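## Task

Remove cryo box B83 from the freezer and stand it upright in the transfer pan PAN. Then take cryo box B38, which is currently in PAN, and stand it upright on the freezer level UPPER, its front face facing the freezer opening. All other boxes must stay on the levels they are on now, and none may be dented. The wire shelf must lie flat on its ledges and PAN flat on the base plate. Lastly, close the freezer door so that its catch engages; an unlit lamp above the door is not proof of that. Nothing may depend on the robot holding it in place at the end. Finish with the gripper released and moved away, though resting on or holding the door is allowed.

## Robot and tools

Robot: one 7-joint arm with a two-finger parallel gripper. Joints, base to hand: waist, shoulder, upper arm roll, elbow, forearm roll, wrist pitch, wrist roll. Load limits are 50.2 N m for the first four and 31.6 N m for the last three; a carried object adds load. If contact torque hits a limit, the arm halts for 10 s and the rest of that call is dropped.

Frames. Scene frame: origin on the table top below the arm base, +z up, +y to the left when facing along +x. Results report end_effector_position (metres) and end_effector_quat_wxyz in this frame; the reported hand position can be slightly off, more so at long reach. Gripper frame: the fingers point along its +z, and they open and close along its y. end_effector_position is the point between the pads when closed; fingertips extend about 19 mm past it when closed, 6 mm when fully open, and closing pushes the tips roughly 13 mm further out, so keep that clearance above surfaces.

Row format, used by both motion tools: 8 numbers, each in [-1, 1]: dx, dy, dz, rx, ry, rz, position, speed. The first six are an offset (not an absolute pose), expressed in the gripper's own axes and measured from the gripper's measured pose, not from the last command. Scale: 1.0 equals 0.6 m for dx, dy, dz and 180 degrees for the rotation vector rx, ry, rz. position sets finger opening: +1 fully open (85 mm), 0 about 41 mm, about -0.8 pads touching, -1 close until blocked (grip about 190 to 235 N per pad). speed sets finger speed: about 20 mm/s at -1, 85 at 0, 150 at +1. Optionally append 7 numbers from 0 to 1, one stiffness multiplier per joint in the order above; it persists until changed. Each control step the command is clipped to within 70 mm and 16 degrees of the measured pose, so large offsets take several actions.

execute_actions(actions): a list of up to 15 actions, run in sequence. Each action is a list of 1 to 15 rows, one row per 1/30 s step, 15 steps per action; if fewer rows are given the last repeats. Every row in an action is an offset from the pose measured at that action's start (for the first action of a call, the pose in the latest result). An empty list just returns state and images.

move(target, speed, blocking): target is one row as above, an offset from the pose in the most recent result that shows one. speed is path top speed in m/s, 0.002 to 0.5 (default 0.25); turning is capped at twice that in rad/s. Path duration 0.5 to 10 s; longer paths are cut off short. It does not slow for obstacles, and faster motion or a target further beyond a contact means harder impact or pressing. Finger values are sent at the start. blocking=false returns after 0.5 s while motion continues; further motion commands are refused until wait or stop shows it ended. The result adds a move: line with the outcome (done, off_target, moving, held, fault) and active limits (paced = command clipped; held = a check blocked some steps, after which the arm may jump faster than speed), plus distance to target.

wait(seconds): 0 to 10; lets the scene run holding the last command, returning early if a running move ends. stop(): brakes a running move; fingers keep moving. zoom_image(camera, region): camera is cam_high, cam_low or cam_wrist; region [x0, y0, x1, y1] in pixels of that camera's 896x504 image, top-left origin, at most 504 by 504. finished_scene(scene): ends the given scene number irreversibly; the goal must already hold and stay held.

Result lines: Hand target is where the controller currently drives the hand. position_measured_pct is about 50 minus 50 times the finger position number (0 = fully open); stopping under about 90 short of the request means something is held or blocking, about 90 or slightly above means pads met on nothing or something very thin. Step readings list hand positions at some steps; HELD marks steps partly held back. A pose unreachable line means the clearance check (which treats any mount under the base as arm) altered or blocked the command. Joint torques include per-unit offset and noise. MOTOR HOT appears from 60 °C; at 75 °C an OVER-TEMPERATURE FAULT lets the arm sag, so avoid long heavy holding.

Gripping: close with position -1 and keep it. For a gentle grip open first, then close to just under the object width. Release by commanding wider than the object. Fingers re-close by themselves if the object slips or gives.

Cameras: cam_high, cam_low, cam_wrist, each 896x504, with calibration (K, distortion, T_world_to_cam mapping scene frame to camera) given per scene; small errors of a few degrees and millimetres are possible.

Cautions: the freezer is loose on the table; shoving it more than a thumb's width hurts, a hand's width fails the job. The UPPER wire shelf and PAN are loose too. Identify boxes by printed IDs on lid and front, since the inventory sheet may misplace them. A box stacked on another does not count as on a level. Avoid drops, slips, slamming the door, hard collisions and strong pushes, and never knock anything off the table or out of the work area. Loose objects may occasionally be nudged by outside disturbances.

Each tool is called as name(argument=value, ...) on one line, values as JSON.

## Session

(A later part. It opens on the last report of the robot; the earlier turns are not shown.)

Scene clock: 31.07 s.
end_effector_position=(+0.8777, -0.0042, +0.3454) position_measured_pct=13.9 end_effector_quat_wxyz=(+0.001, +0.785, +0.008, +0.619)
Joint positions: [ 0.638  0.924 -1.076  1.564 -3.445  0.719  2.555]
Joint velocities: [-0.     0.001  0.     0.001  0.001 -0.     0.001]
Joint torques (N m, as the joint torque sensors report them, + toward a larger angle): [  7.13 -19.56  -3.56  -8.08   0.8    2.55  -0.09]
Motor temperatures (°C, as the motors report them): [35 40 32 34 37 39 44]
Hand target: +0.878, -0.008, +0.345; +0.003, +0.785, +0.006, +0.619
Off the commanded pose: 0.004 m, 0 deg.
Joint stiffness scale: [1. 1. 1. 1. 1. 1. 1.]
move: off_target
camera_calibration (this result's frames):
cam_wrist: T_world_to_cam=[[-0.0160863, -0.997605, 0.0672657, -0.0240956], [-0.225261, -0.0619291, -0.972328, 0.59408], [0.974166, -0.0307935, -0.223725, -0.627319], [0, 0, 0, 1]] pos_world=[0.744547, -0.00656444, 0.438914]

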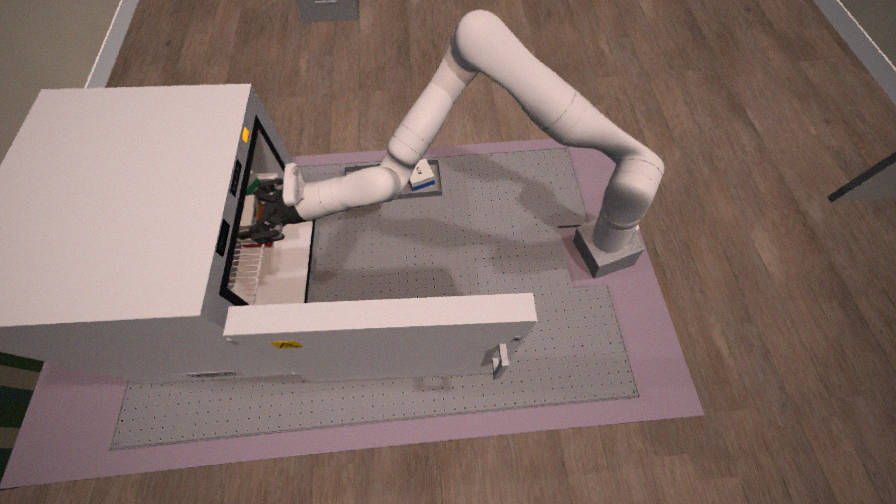

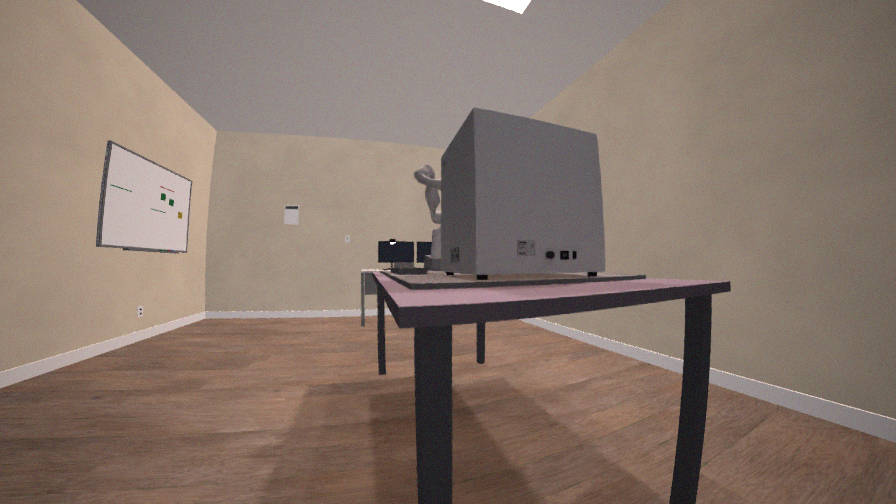

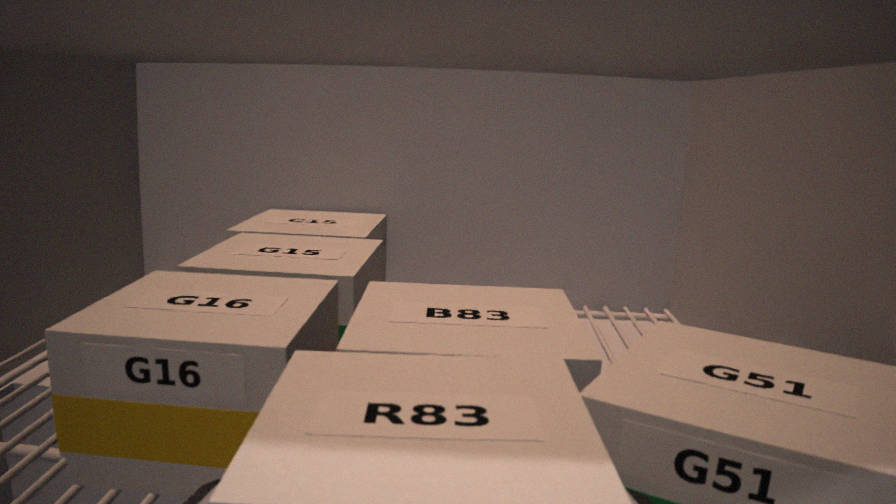

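move(target=[0,-0.2,0,0,0,0,0.72,-1], speed=0.04)

move(target=[0,0,0,0,0,0,1,0])

move(target=[-0.025,0,-0.12,0,0,0,1,0], speed=0.1)

move(target=[0,0.22,0,0,0,0.004,1,0])

Scene clock: 34.57 s.
end_effector_position=(+0.8757, +0.1195, +0.3461) position_measured_pct=13.9 end_effector_quat_wxyz=(-0.005, +0.784, +0.010, +0.620)
Joint positions: [ 0.384  0.911 -1.051  1.538 -3.605  0.892  2.637]
Joint velocities: [-0.005 -0.     0.006 -0.001 -0.001 -0.    -0.   ]
Joint torques (N m, as the joint torque sensors report them, + toward a larger angle): [  1.26 -23.07  -6.93  -6.62   2.37   1.25  -0.31]
Motor temperatures (°C, as the motors report them): [35 40 32 34 37 39 44]
Hand target: +0.877, +0.116, +0.344; +0.000, +0.785, +0.008, +0.619
Off the commanded pose: 0.004 m, 1 deg.
Joint stiffness scale: [1. 1. 1. 1. 1. 1. 1.]
move: off_target
camera_calibration (this result's frames):
cam_wrist: T_world_to_cam=[[-0.00620552, -0.998088, 0.0615015, 0.0926872], [-0.221973, -0.0585934, -0.973291, 0.59906], [0.975033, -0.0196914, -0.221185, -0.624343], [0, 0, 0, 1]] pos_world=[0.742305, 0.115317, 0.439264]

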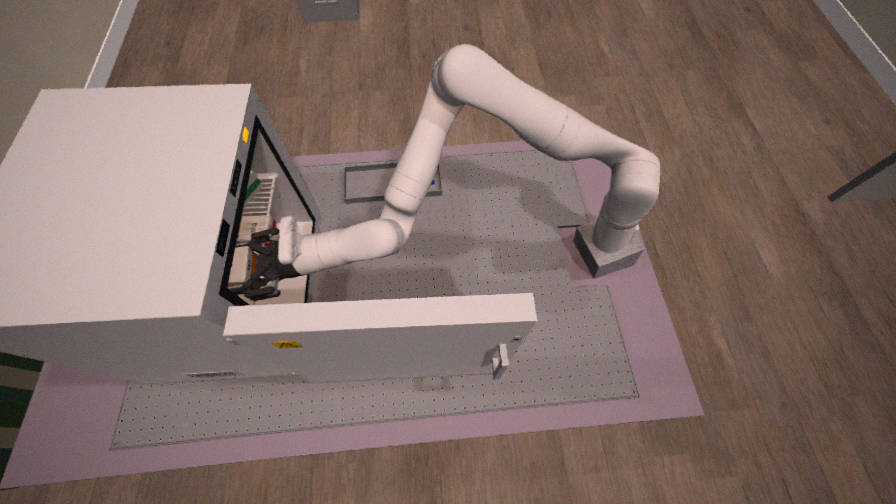

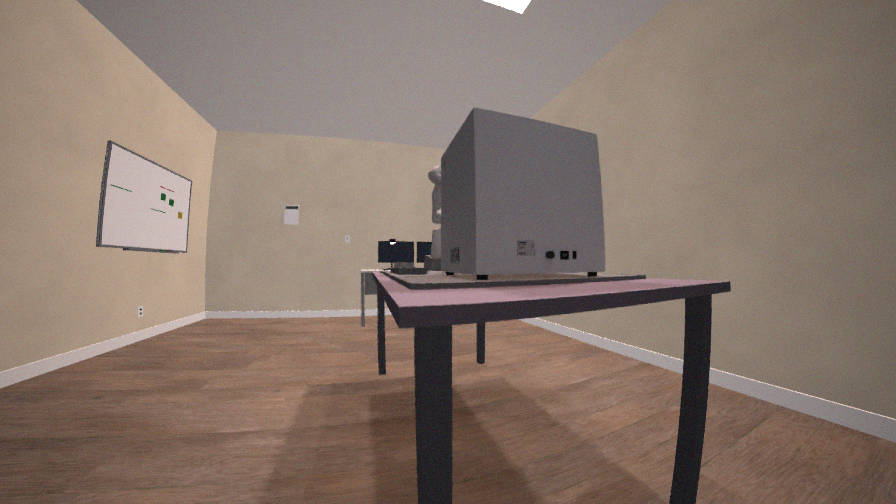

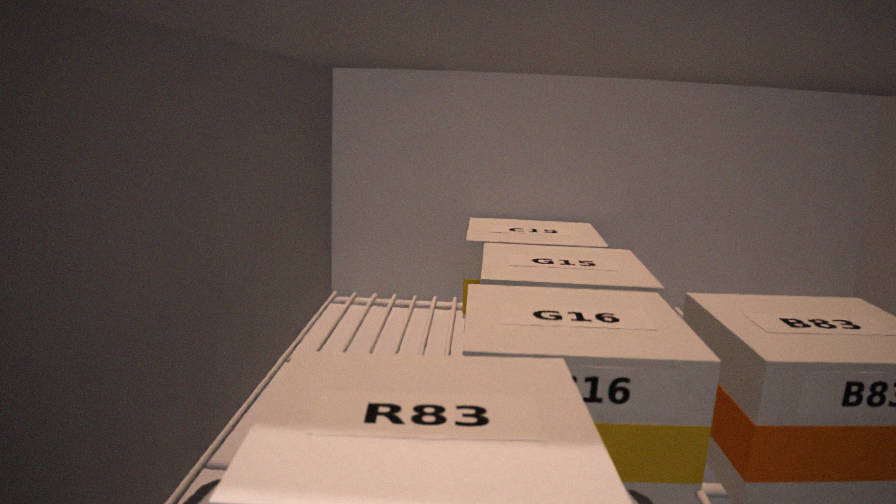

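Scene clock: 35.10 s.
end_effector_position=(+0.8757, +0.1196, +0.3461) position_measured_pct=0.0 end_effector_quat_wxyz=(-0.005, +0.784, +0.010, +0.620)
Joint positions: [ 0.384  0.911 -1.051  1.538 -3.605  0.892  2.637]
Joint velocities: [-0.    -0.001 -0.001  0.001  0.001 -0.    -0.   ]
Joint torques (N m, as the joint torque sensors report them, + toward a larger angle): [  1.3  -22.82  -6.91  -6.26   2.23   1.16  -0.14]
Motor temperatures (°C, as the motors report them): [35 40 32 34 37 39 44]
Hand target: +0.876, +0.120, +0.346; -0.005, +0.784, +0.010, +0.620
Off the commanded pose: 0.000 m, 0 deg.
Joint stiffness scale: [1. 1. 1. 1. 1. 1. 1.]
move: done
camera_calibration (this result's frames):
cam_wrist: T_world_to_cam=[[-0.00618622, -0.998086, 0.0615307, 0.0926775], [-0.221987, -0.0586259, -0.973286, 0.599059], [0.97503, -0.01968, -0.221199, -0.624338], [0, 0, 0, 1]] pos_world=[0.742305, 0.115334, 0.43925]

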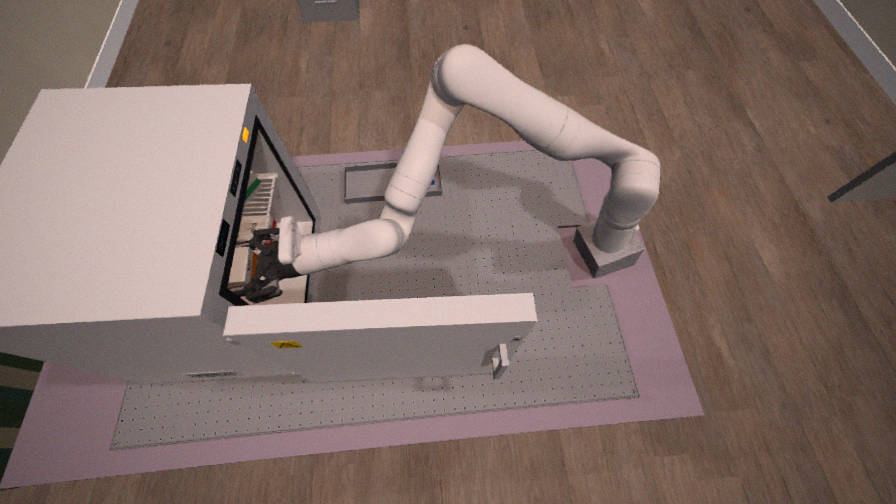

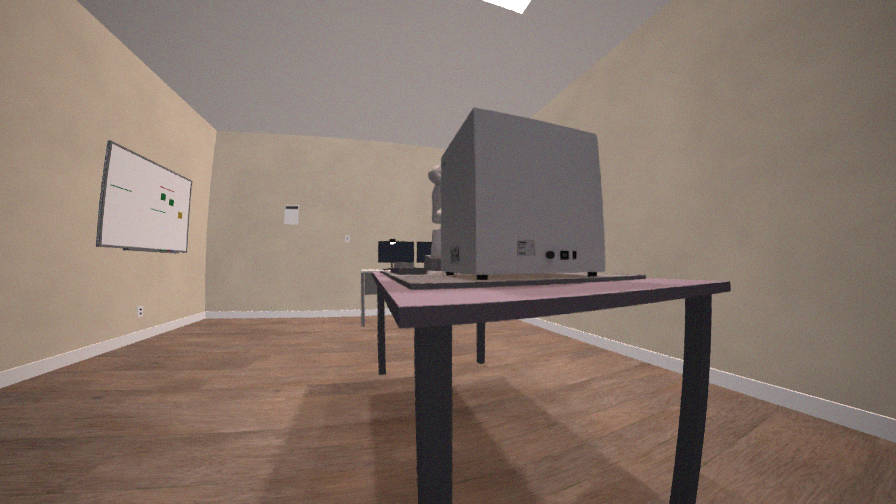

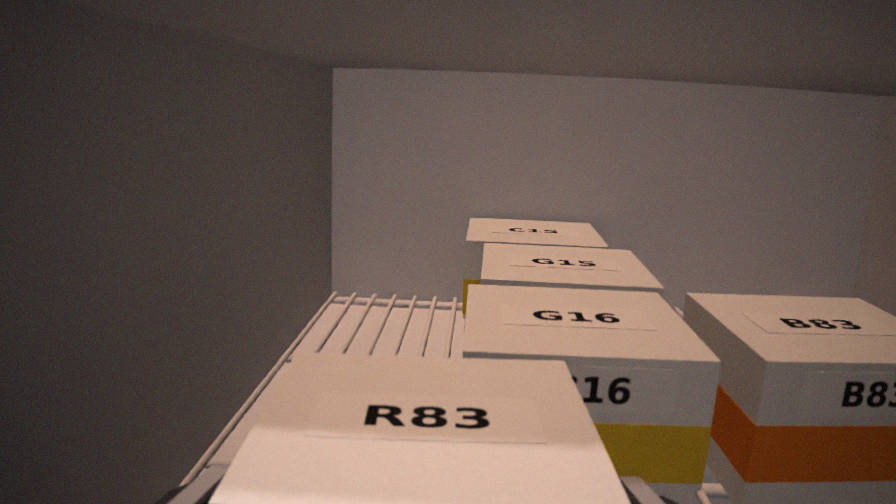

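Scene clock: 36.27 s.
end_effector_position=(+0.8027, +0.1174, +0.3430) position_measured_pct=0.0 end_effector_quat_wxyz=(-0.003, +0.788, +0.010, +0.616)
Joint positions: [ 0.444  0.836 -1.081  1.804 -3.595  1.053  2.531]
Joint velocities: [ 0.003 -0.005  0.001  0.001  0.001 -0.    -0.001]
Joint torques (N m, as the joint torque sensors report them, + toward a larger angle): [  1.08 -19.84  -6.56  -5.98   2.31   1.5   -0.49]
Motor temperatures (°C, as the motors report them): [35 40 32 34 37 39 44]
Hand target: +0.802, +0.118, +0.348; -0.005, +0.784, +0.010, +0.620
Off the commanded pose: 0.005 m, 1 deg.
Joint stiffness scale: [1. 1. 1. 1. 1. 1. 1.]
move: off_target
camera_calibration (this result's frames):
cam_wrist: T_world_to_cam=[[-0.00651282, -0.997886, 0.0646687, 0.0893739], [-0.232614, -0.0613842, -0.97063, 0.587653], [0.972547, -0.0213644, -0.231723, -0.548071], [0, 0, 0, 1]] pos_world=[0.670304, 0.113548, 0.437613]

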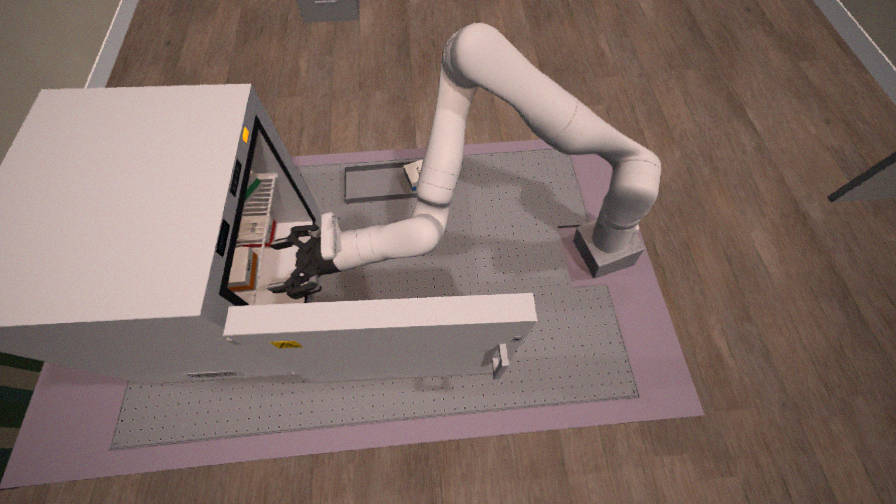

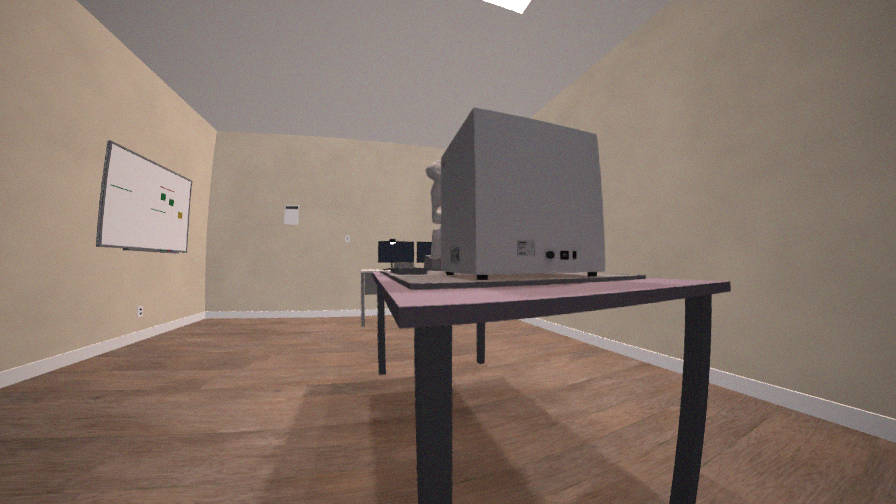

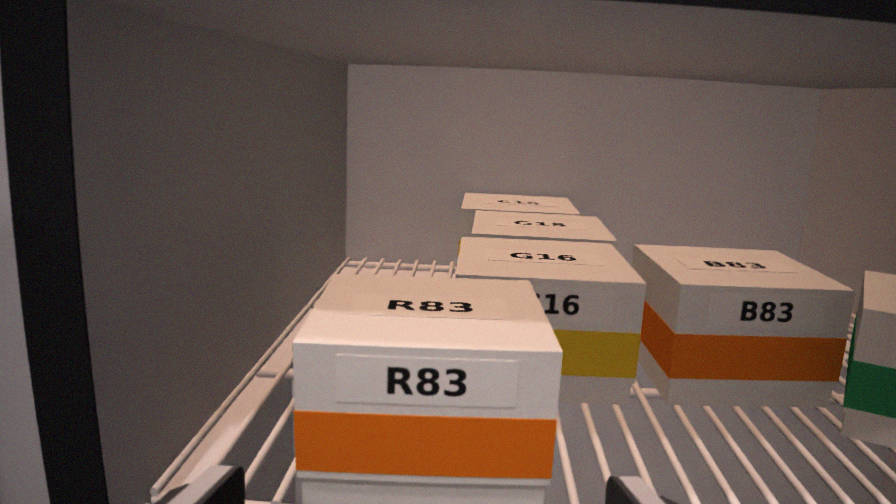

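Scene clock: 37.43 s.
end_effector_position=(+0.8041, -0.0166, +0.3432) position_measured_pct=0.0 end_effector_quat_wxyz=(-0.002, +0.789, +0.006, +0.615)
Joint positions: [ 0.751  0.838 -1.083  1.831 -3.373  0.836  2.403]
Joint velocities: [ 0.005  0.002 -0.004 -0.001  0.     0.001 -0.002]
Joint torques (N m, as the joint torque sensors report them, + toward a larger angle): [  1.93 -18.68  -6.43  -6.04   1.79   1.8   -0.2 ]
Motor temperatures (°C, as the motors report them): [35 40 32 34 37 39 44]
Hand target: +0.805, -0.015, +0.344; -0.007, +0.788, +0.005, +0.616
Off the commanded pose: 0.002 m, 1 deg.
Joint stiffness scale: [1. 1. 1. 1. 1. 1. 1.]
move: done
camera_calibration (this result's frames):
cam_wrist: T_world_to_cam=[[-0.015018, -0.998052, 0.0605555, -0.0360029], [-0.235905, -0.0553159, -0.970201, 0.582491], [0.97166, -0.0288558, -0.234615, -0.550727], [0, 0, 0, 1]] pos_world=[0.671991, -0.0196034, 0.438105]

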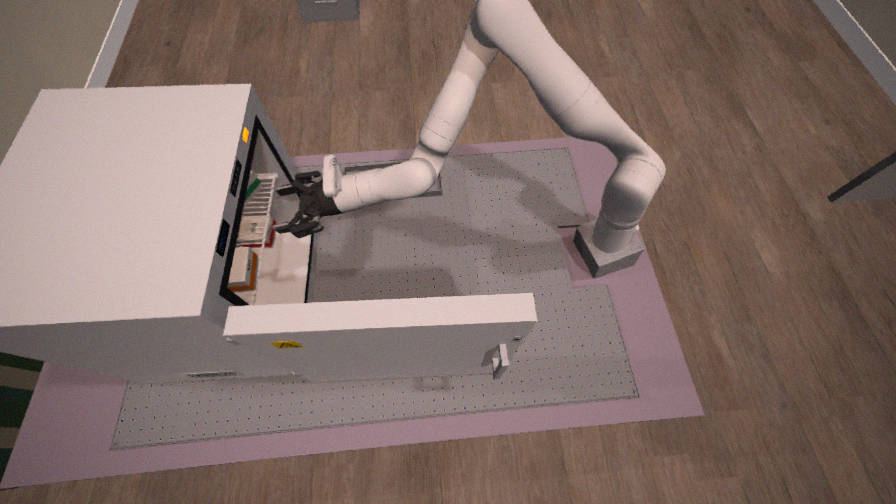

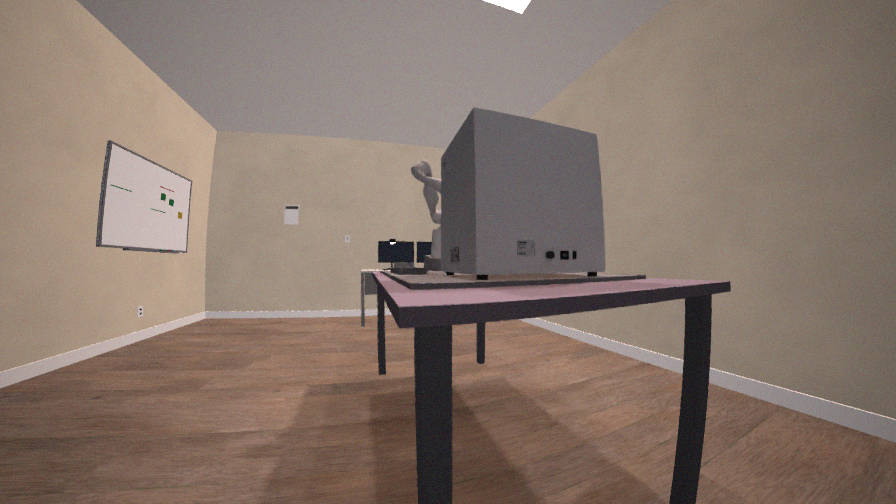

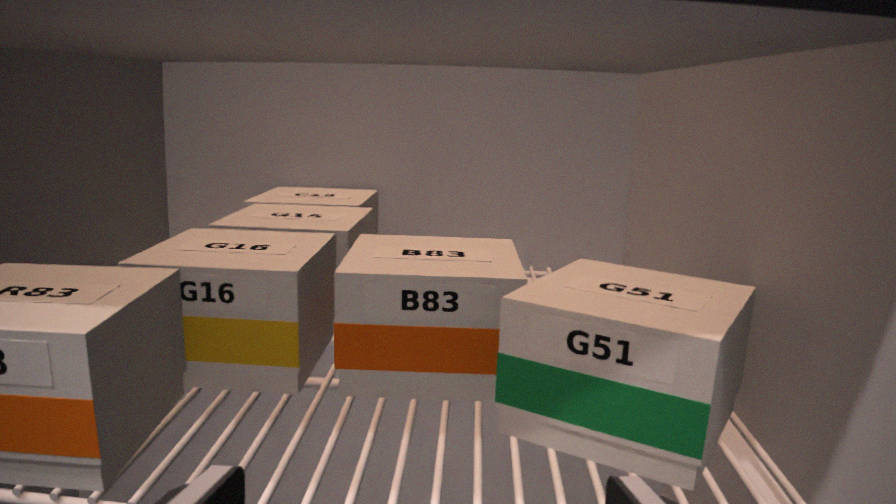

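move(target=[0,0.115,0,0,0.045,0,-0.2,0])

move(target=[0.008,0.01,0.15,0,0,0,-0.2,0], speed=0.04)

Scene clock: 38.63 s.
end_effector_position=(+0.8038, -0.0841, +0.3407) position_measured_pct=59.9 end_effector_quat_wxyz=(-0.002, +0.746, +0.008, +0.666)
Joint positions: [ 0.888  0.978 -1.097  1.824 -3.045  0.889  2.298]
Joint velocities: [ 0.002  0.004  0.001 -0.     0.001  0.001  0.   ]
Joint torques (N m, as the joint torque sensors report them, + toward a larger angle): [  2.67 -19.51  -7.33  -5.04   1.82   1.98  -0.26]
Motor temperatures (°C, as the motors report them): [35 40 32 34 37 39 44]
Hand target: +0.805, -0.086, +0.343; -0.003, +0.743, +0.006, +0.669
Off the commanded pose: 0.003 m, 1 deg.
Joint stiffness scale: [1. 1. 1. 1. 1. 1. 1.]
move: done
camera_calibration (this result's frames):
cam_wrist: T_world_to_cam=[[-0.0200551, -0.997972, 0.0604183, -0.0991334], [-0.105832, -0.0579719, -0.992693, 0.479218], [0.994182, -0.0263028, -0.104455, -0.615139], [0, 0, 0, 1]] pos_world=[0.660289, -0.087331, 0.417451]

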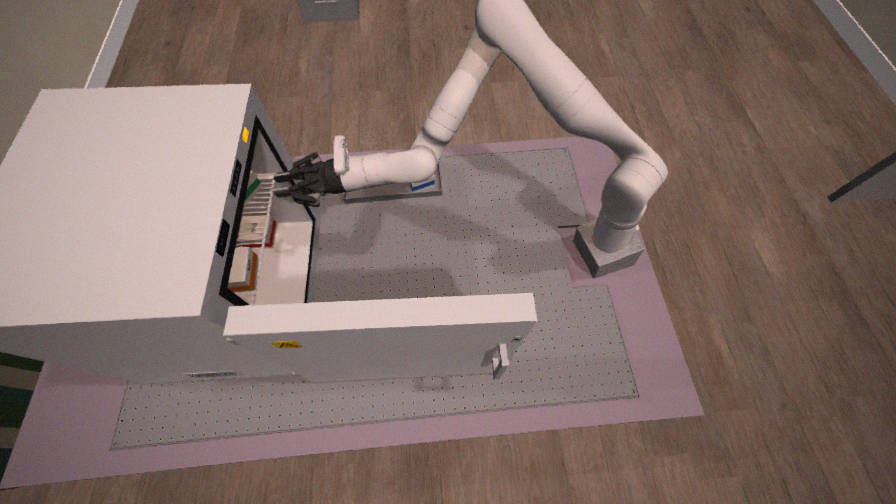

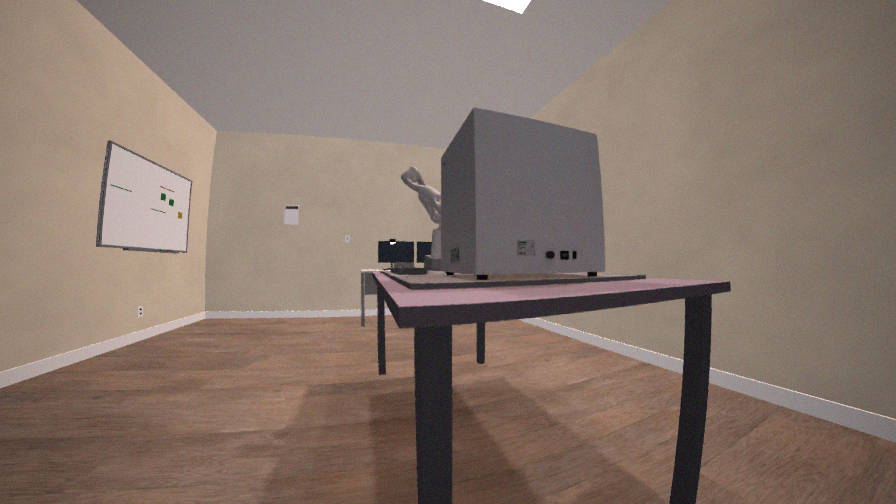

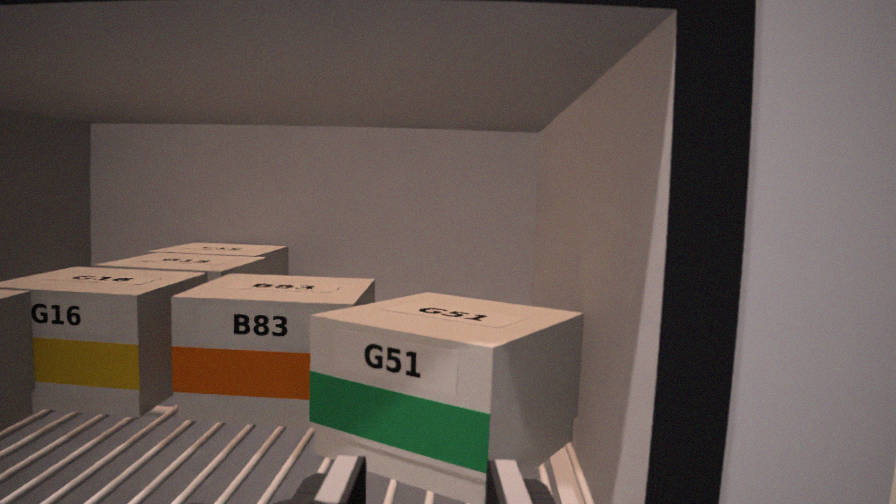

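Scene clock: 41.23 s.
end_effector_position=(+0.8918, -0.0689, +0.3385) position_measured_pct=59.9 end_effector_quat_wxyz=(-0.016, +0.746, +0.014, +0.666)
Joint positions: [ 0.739  1.042 -1.06   1.502 -3.045  0.686  2.302]
Joint velocities: [-0.006  0.001  0.005 -0.008 -0.001  0.    -0.002]
Joint torques (N m, as the joint torque sensors report them, + toward a larger angle): [ 12.57 -21.73  -3.19 -11.67   0.19   4.11   0.02]
Motor temperatures (°C, as the motors report them): [35 40 32 34 37 39 44]
Hand target: +0.893, -0.089, +0.336; -0.002, +0.746, +0.008, +0.666
Off the commanded pose: 0.020 m, 2 deg.
Joint stiffness scale: [1. 1. 1. 1. 1. 1. 1.]
move: off_target
camera_calibration (this result's frames):
cam_wrist: T_world_to_cam=[[0.008333, -0.998809, 0.0480743, -0.103343], [-0.10408, -0.0486812, -0.993377, 0.486466], [0.994534, 0.00327422, -0.104362, -0.700766], [0, 0, 0, 1]] pos_world=[0.748428, -0.0772435, 0.415079]

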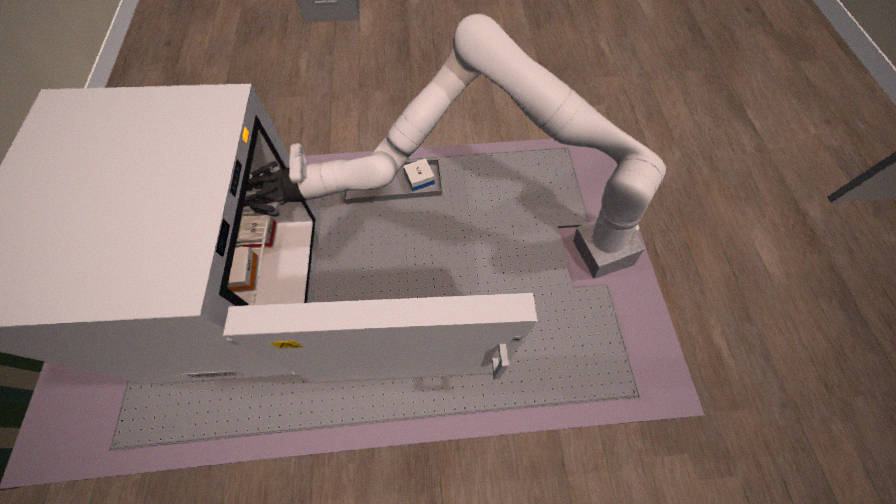

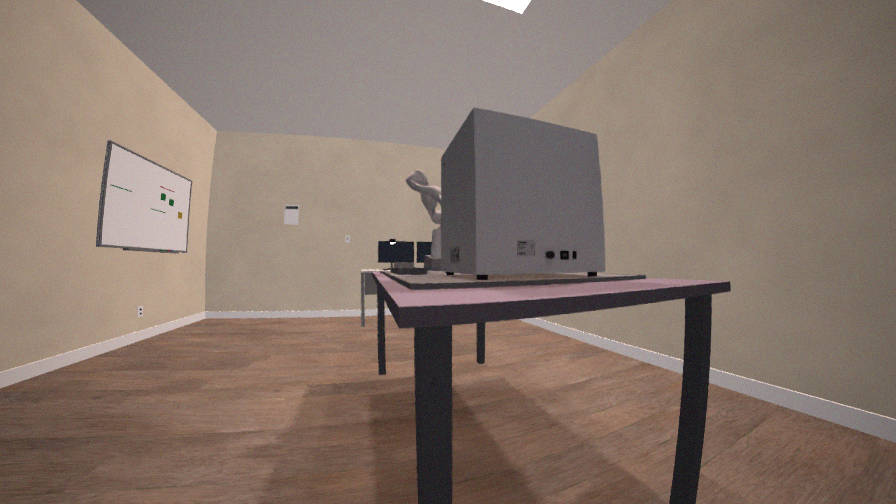

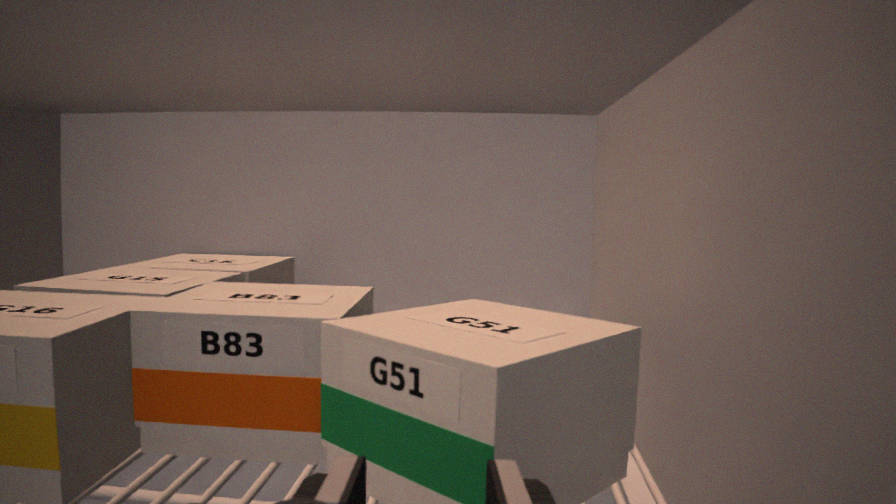

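move(target=[0,-0.05,-0.02,-0.15,0,0.015,-0.25,0], speed=0.1)

move(target=[0,-0.02,0.03,0,0,0,-1,0], speed=0.05)

Scene clock: 44.23 s.
end_effector_position=(+0.8797, -0.0362, +0.3434) position_measured_pct=62.3 end_effector_quat_wxyz=(+0.137, +0.728, -0.158, +0.653)
Joint positions: [ 0.385  1.    -1.004  1.459 -3.646  1.274  2.576]
Joint velocities: [-0.003  0.001  0.    -0.001 -0.003  0.    -0.   ]
Joint torques (N m, as the joint torque sensors report them, + toward a larger angle): [  1.47 -23.86  -5.8   -5.58   2.75   1.42  -0.26]
Motor temperatures (°C, as the motors report them): [35 41 32 34 37 39 44]
Hand target: +0.879, -0.039, +0.341; +0.142, +0.729, -0.159, +0.651
Off the commanded pose: 0.005 m, 1 deg.
Joint stiffness scale: [1. 1. 1. 1. 1. 1. 1.]
move: off_target
camera_calibration (this result's frames):
cam_wrist: T_world_to_cam=[[-0.438888, -0.897345, 0.0463508, 0.326913], [-0.110216, 0.0025678, -0.993904, 0.499167], [0.891756, -0.441322, -0.100029, -0.615513], [0, 0, 0, 1]] pos_world=[0.747382, 0.0204324, 0.419403]

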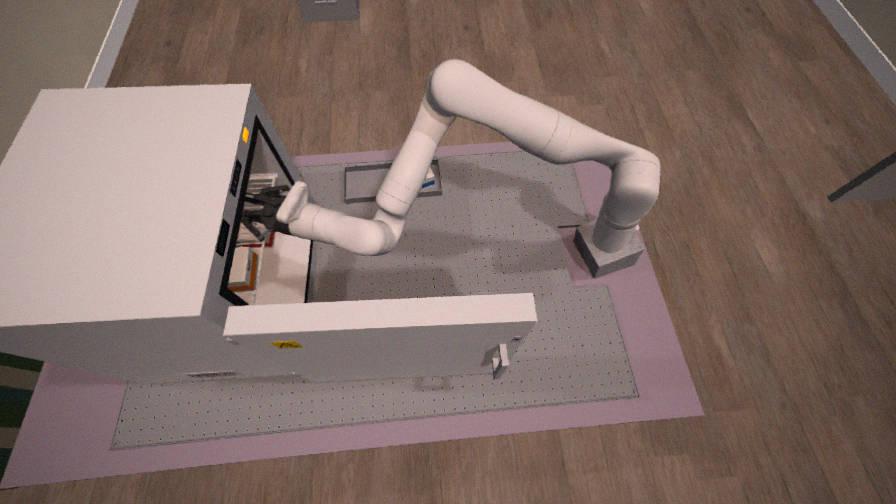

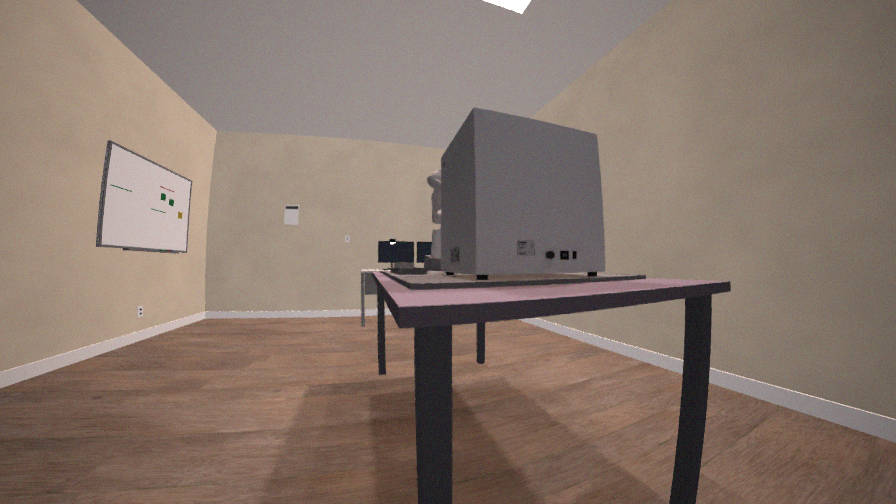

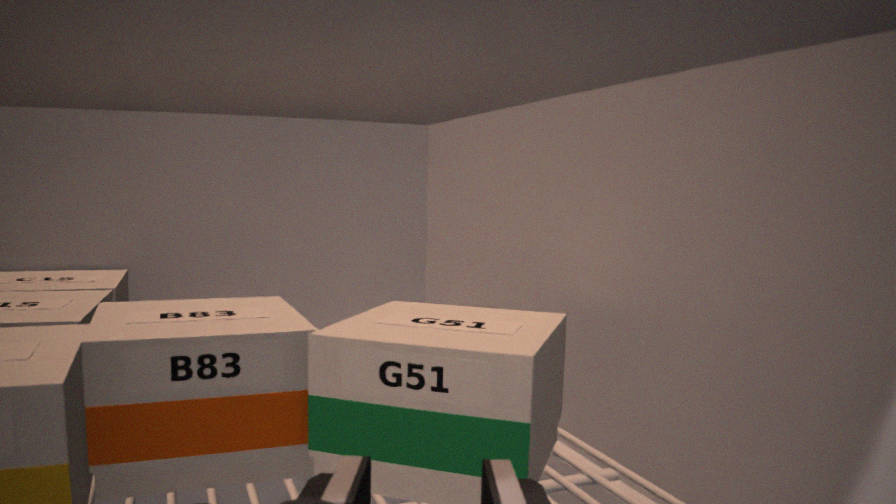

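Scene clock: 45.07 s.
end_effector_position=(+0.8998, -0.0336, +0.3448) position_measured_pct=91.7 end_effector_quat_wxyz=(+0.136, +0.726, -0.161, +0.655)
Joint positions: [ 0.358  1.025 -1.004  1.371 -3.646  1.237  2.607]
Joint velocities: [-0.003  0.005  0.    -0.003  0.002 -0.     0.001]
Joint torques (N m, as the joint torque sensors report them, + toward a larger angle): [  1.41 -24.86  -5.69  -5.92   2.71   1.16  -0.3 ]
Motor temperatures (°C, as the motors report them): [35 41 32 34 37 39 44]
Hand target: +0.901, -0.033, +0.342; +0.137, +0.728, -0.158, +0.653
Off the commanded pose: 0.004 m, 1 deg.
Joint stiffness scale: [1. 1. 1. 1. 1. 1. 1.]
move: off_target
camera_calibration (this result's frames):
cam_wrist: T_world_to_cam=[[-0.442924, -0.895721, 0.0387446, 0.344328], [-0.103583, 0.00819968, -0.994587, 0.497198], [0.890555, -0.44454, -0.0964135, -0.632378], [0, 0, 0, 1]] pos_world=[0.76718, 0.0232277, 0.420196]

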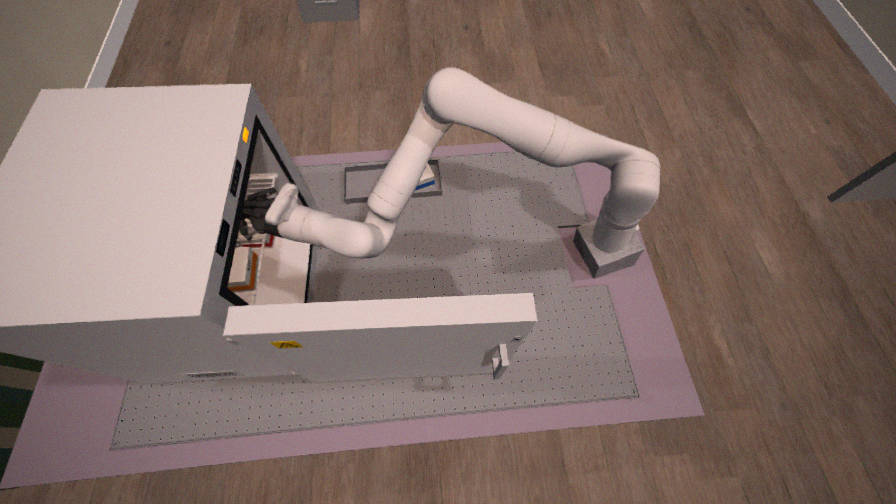

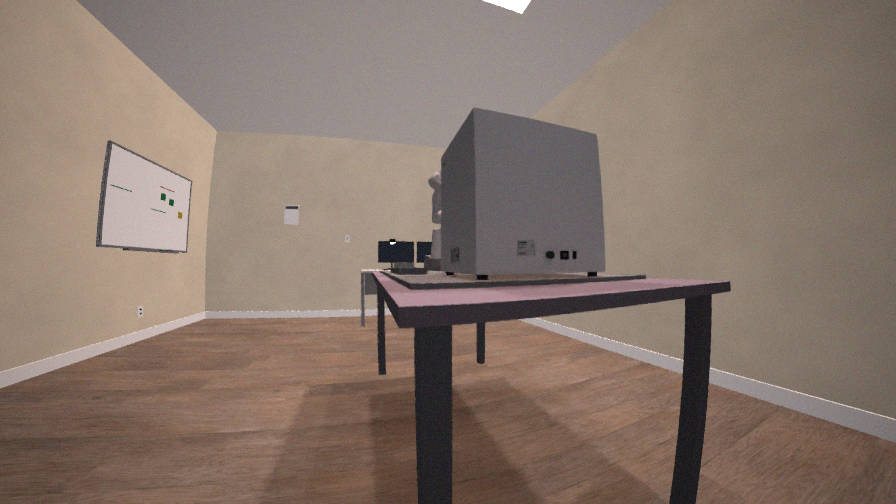

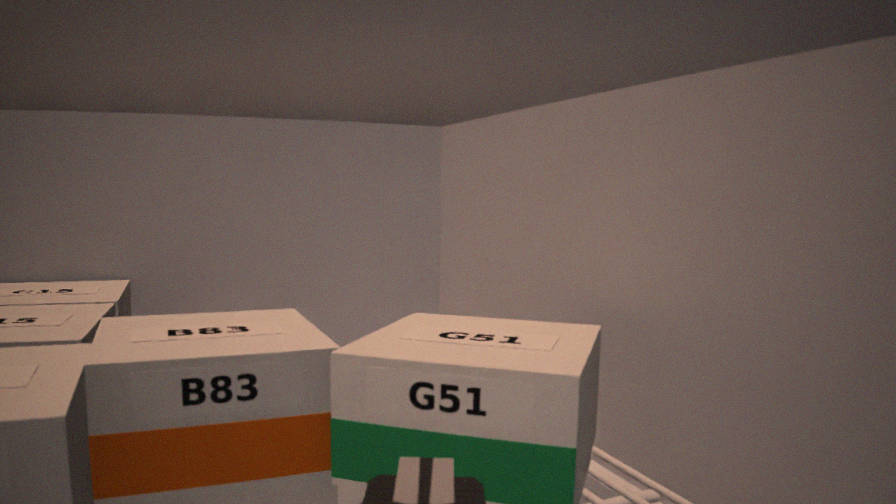

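move(target=[0,-0.005,0.11,0,0,0,-1,0], speed=0.03)

Scene clock: 47.57 s.
end_effector_position=(+0.9601, -0.0526, +0.3442) position_measured_pct=91.7 end_effector_quat_wxyz=(+0.130, +0.724, -0.164, +0.657)
Joint positions: [ 0.315  1.097 -0.985  1.102 -3.642  1.053  2.686]
Joint velocities: [-0.004  0.004  0.001 -0.01   0.001 -0.001  0.003]
Joint torques (N m, as the joint torque sensors report them, + toward a larger angle): [  4.88 -23.46  -3.17  -6.98   1.73   1.68  -0.2 ]
Motor temperatures (°C, as the motors report them): [35 41 32 34 37 39 44]
Hand target: +0.961, -0.058, +0.338; +0.136, +0.726, -0.161, +0.655
Off the commanded pose: 0.008 m, 1 deg.
Joint stiffness scale: [1. 1. 1. 1. 1. 1. 1.]
move: off_target
camera_calibration (this result's frames):
cam_wrist: T_world_to_cam=[[-0.439759, -0.897778, 0.0246235, 0.355772], [-0.0956889, 0.0195754, -0.995219, 0.496192], [0.893004, -0.440013, -0.0945159, -0.697366], [0, 0, 0, 1]] pos_world=[0.826684, 0.00284176, 0.419147]

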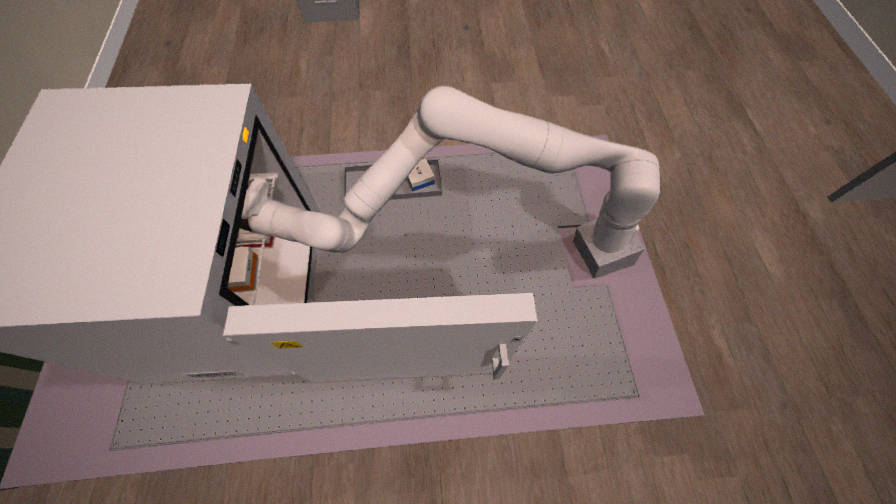

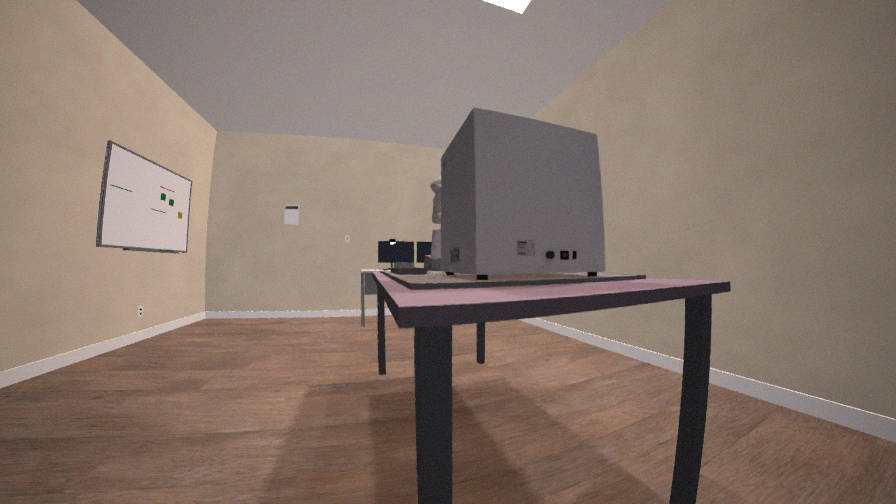

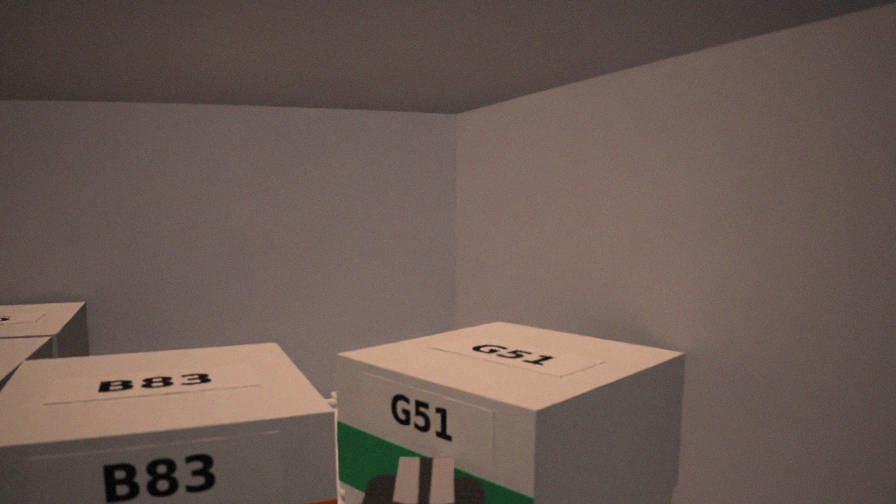

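Back up and view straight.

move(target=[-0.015,0,-0.17,0.13,0,-0.025,-1,0], speed=0.12)

Scene clock: 49.87 s.
end_effector_position=(+0.8672, -0.0145, +0.3428) position_measured_pct=91.7 end_effector_quat_wxyz=(+0.011, +0.742, -0.002, +0.670)
Joint positions: [ 0.626  0.975 -1.024  1.634 -3.226  0.917  2.384]
Joint velocities: [ 0.006 -0.002 -0.005  0.     0.002 -0.     0.   ]
Joint torques (N m, as the joint torque sensors report them, + toward a larger angle): [  1.89 -21.99  -6.96  -5.78   1.95   1.89  -0.19]
Motor temperatures (°C, as the motors report them): [35 41 32 34 37 39 44]
Hand target: +0.866, -0.011, +0.345; +0.006, +0.742, +0.001, +0.671
Off the commanded pose: 0.005 m, 1 deg.
Joint stiffness scale: [1. 1. 1. 1. 1. 1. 1.]
move: off_target
camera_calibration (this result's frames):
cam_wrist: T_world_to_cam=[[-0.0520351, -0.996476, 0.0657854, -0.00269885], [-0.0962218, -0.0605654, -0.993516, 0.483918], [0.993999, -0.0580277, -0.0927312, -0.680485], [0, 0, 0, 1]] pos_world=[0.722824, -0.0128677, 0.417855]

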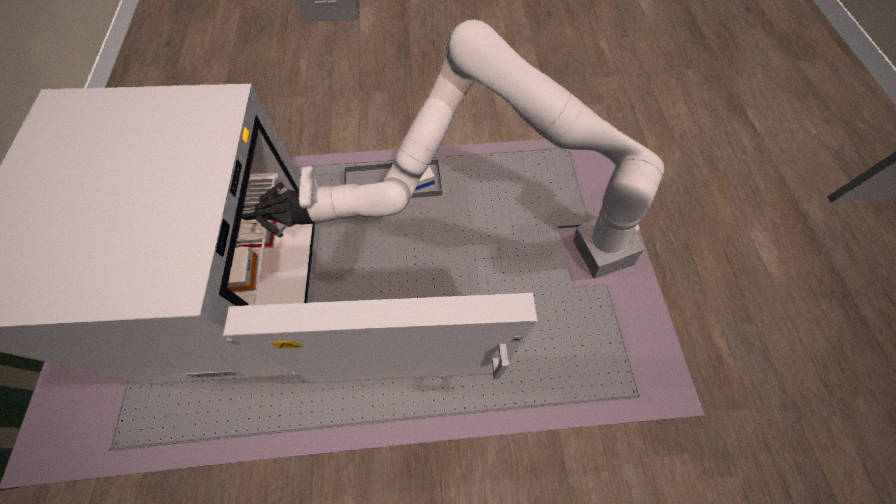

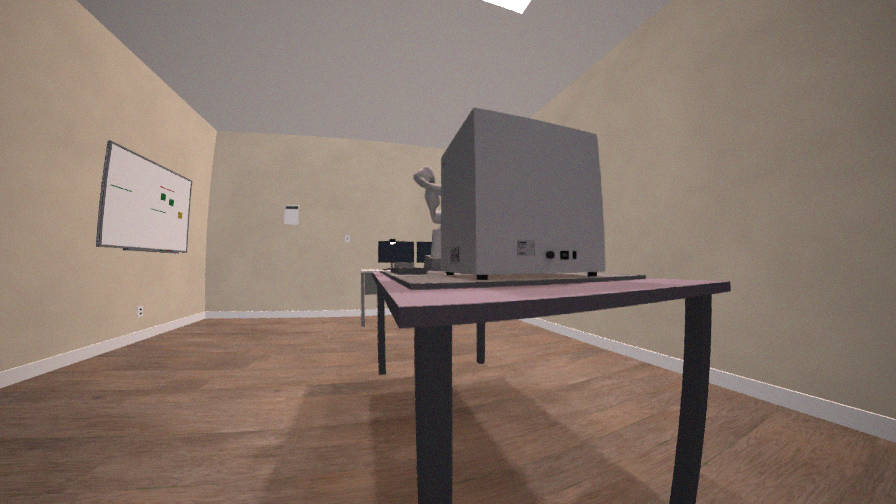

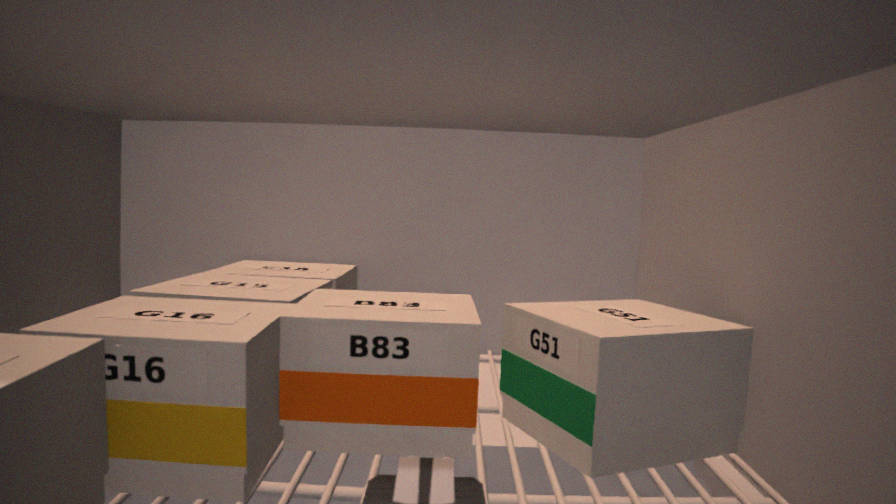

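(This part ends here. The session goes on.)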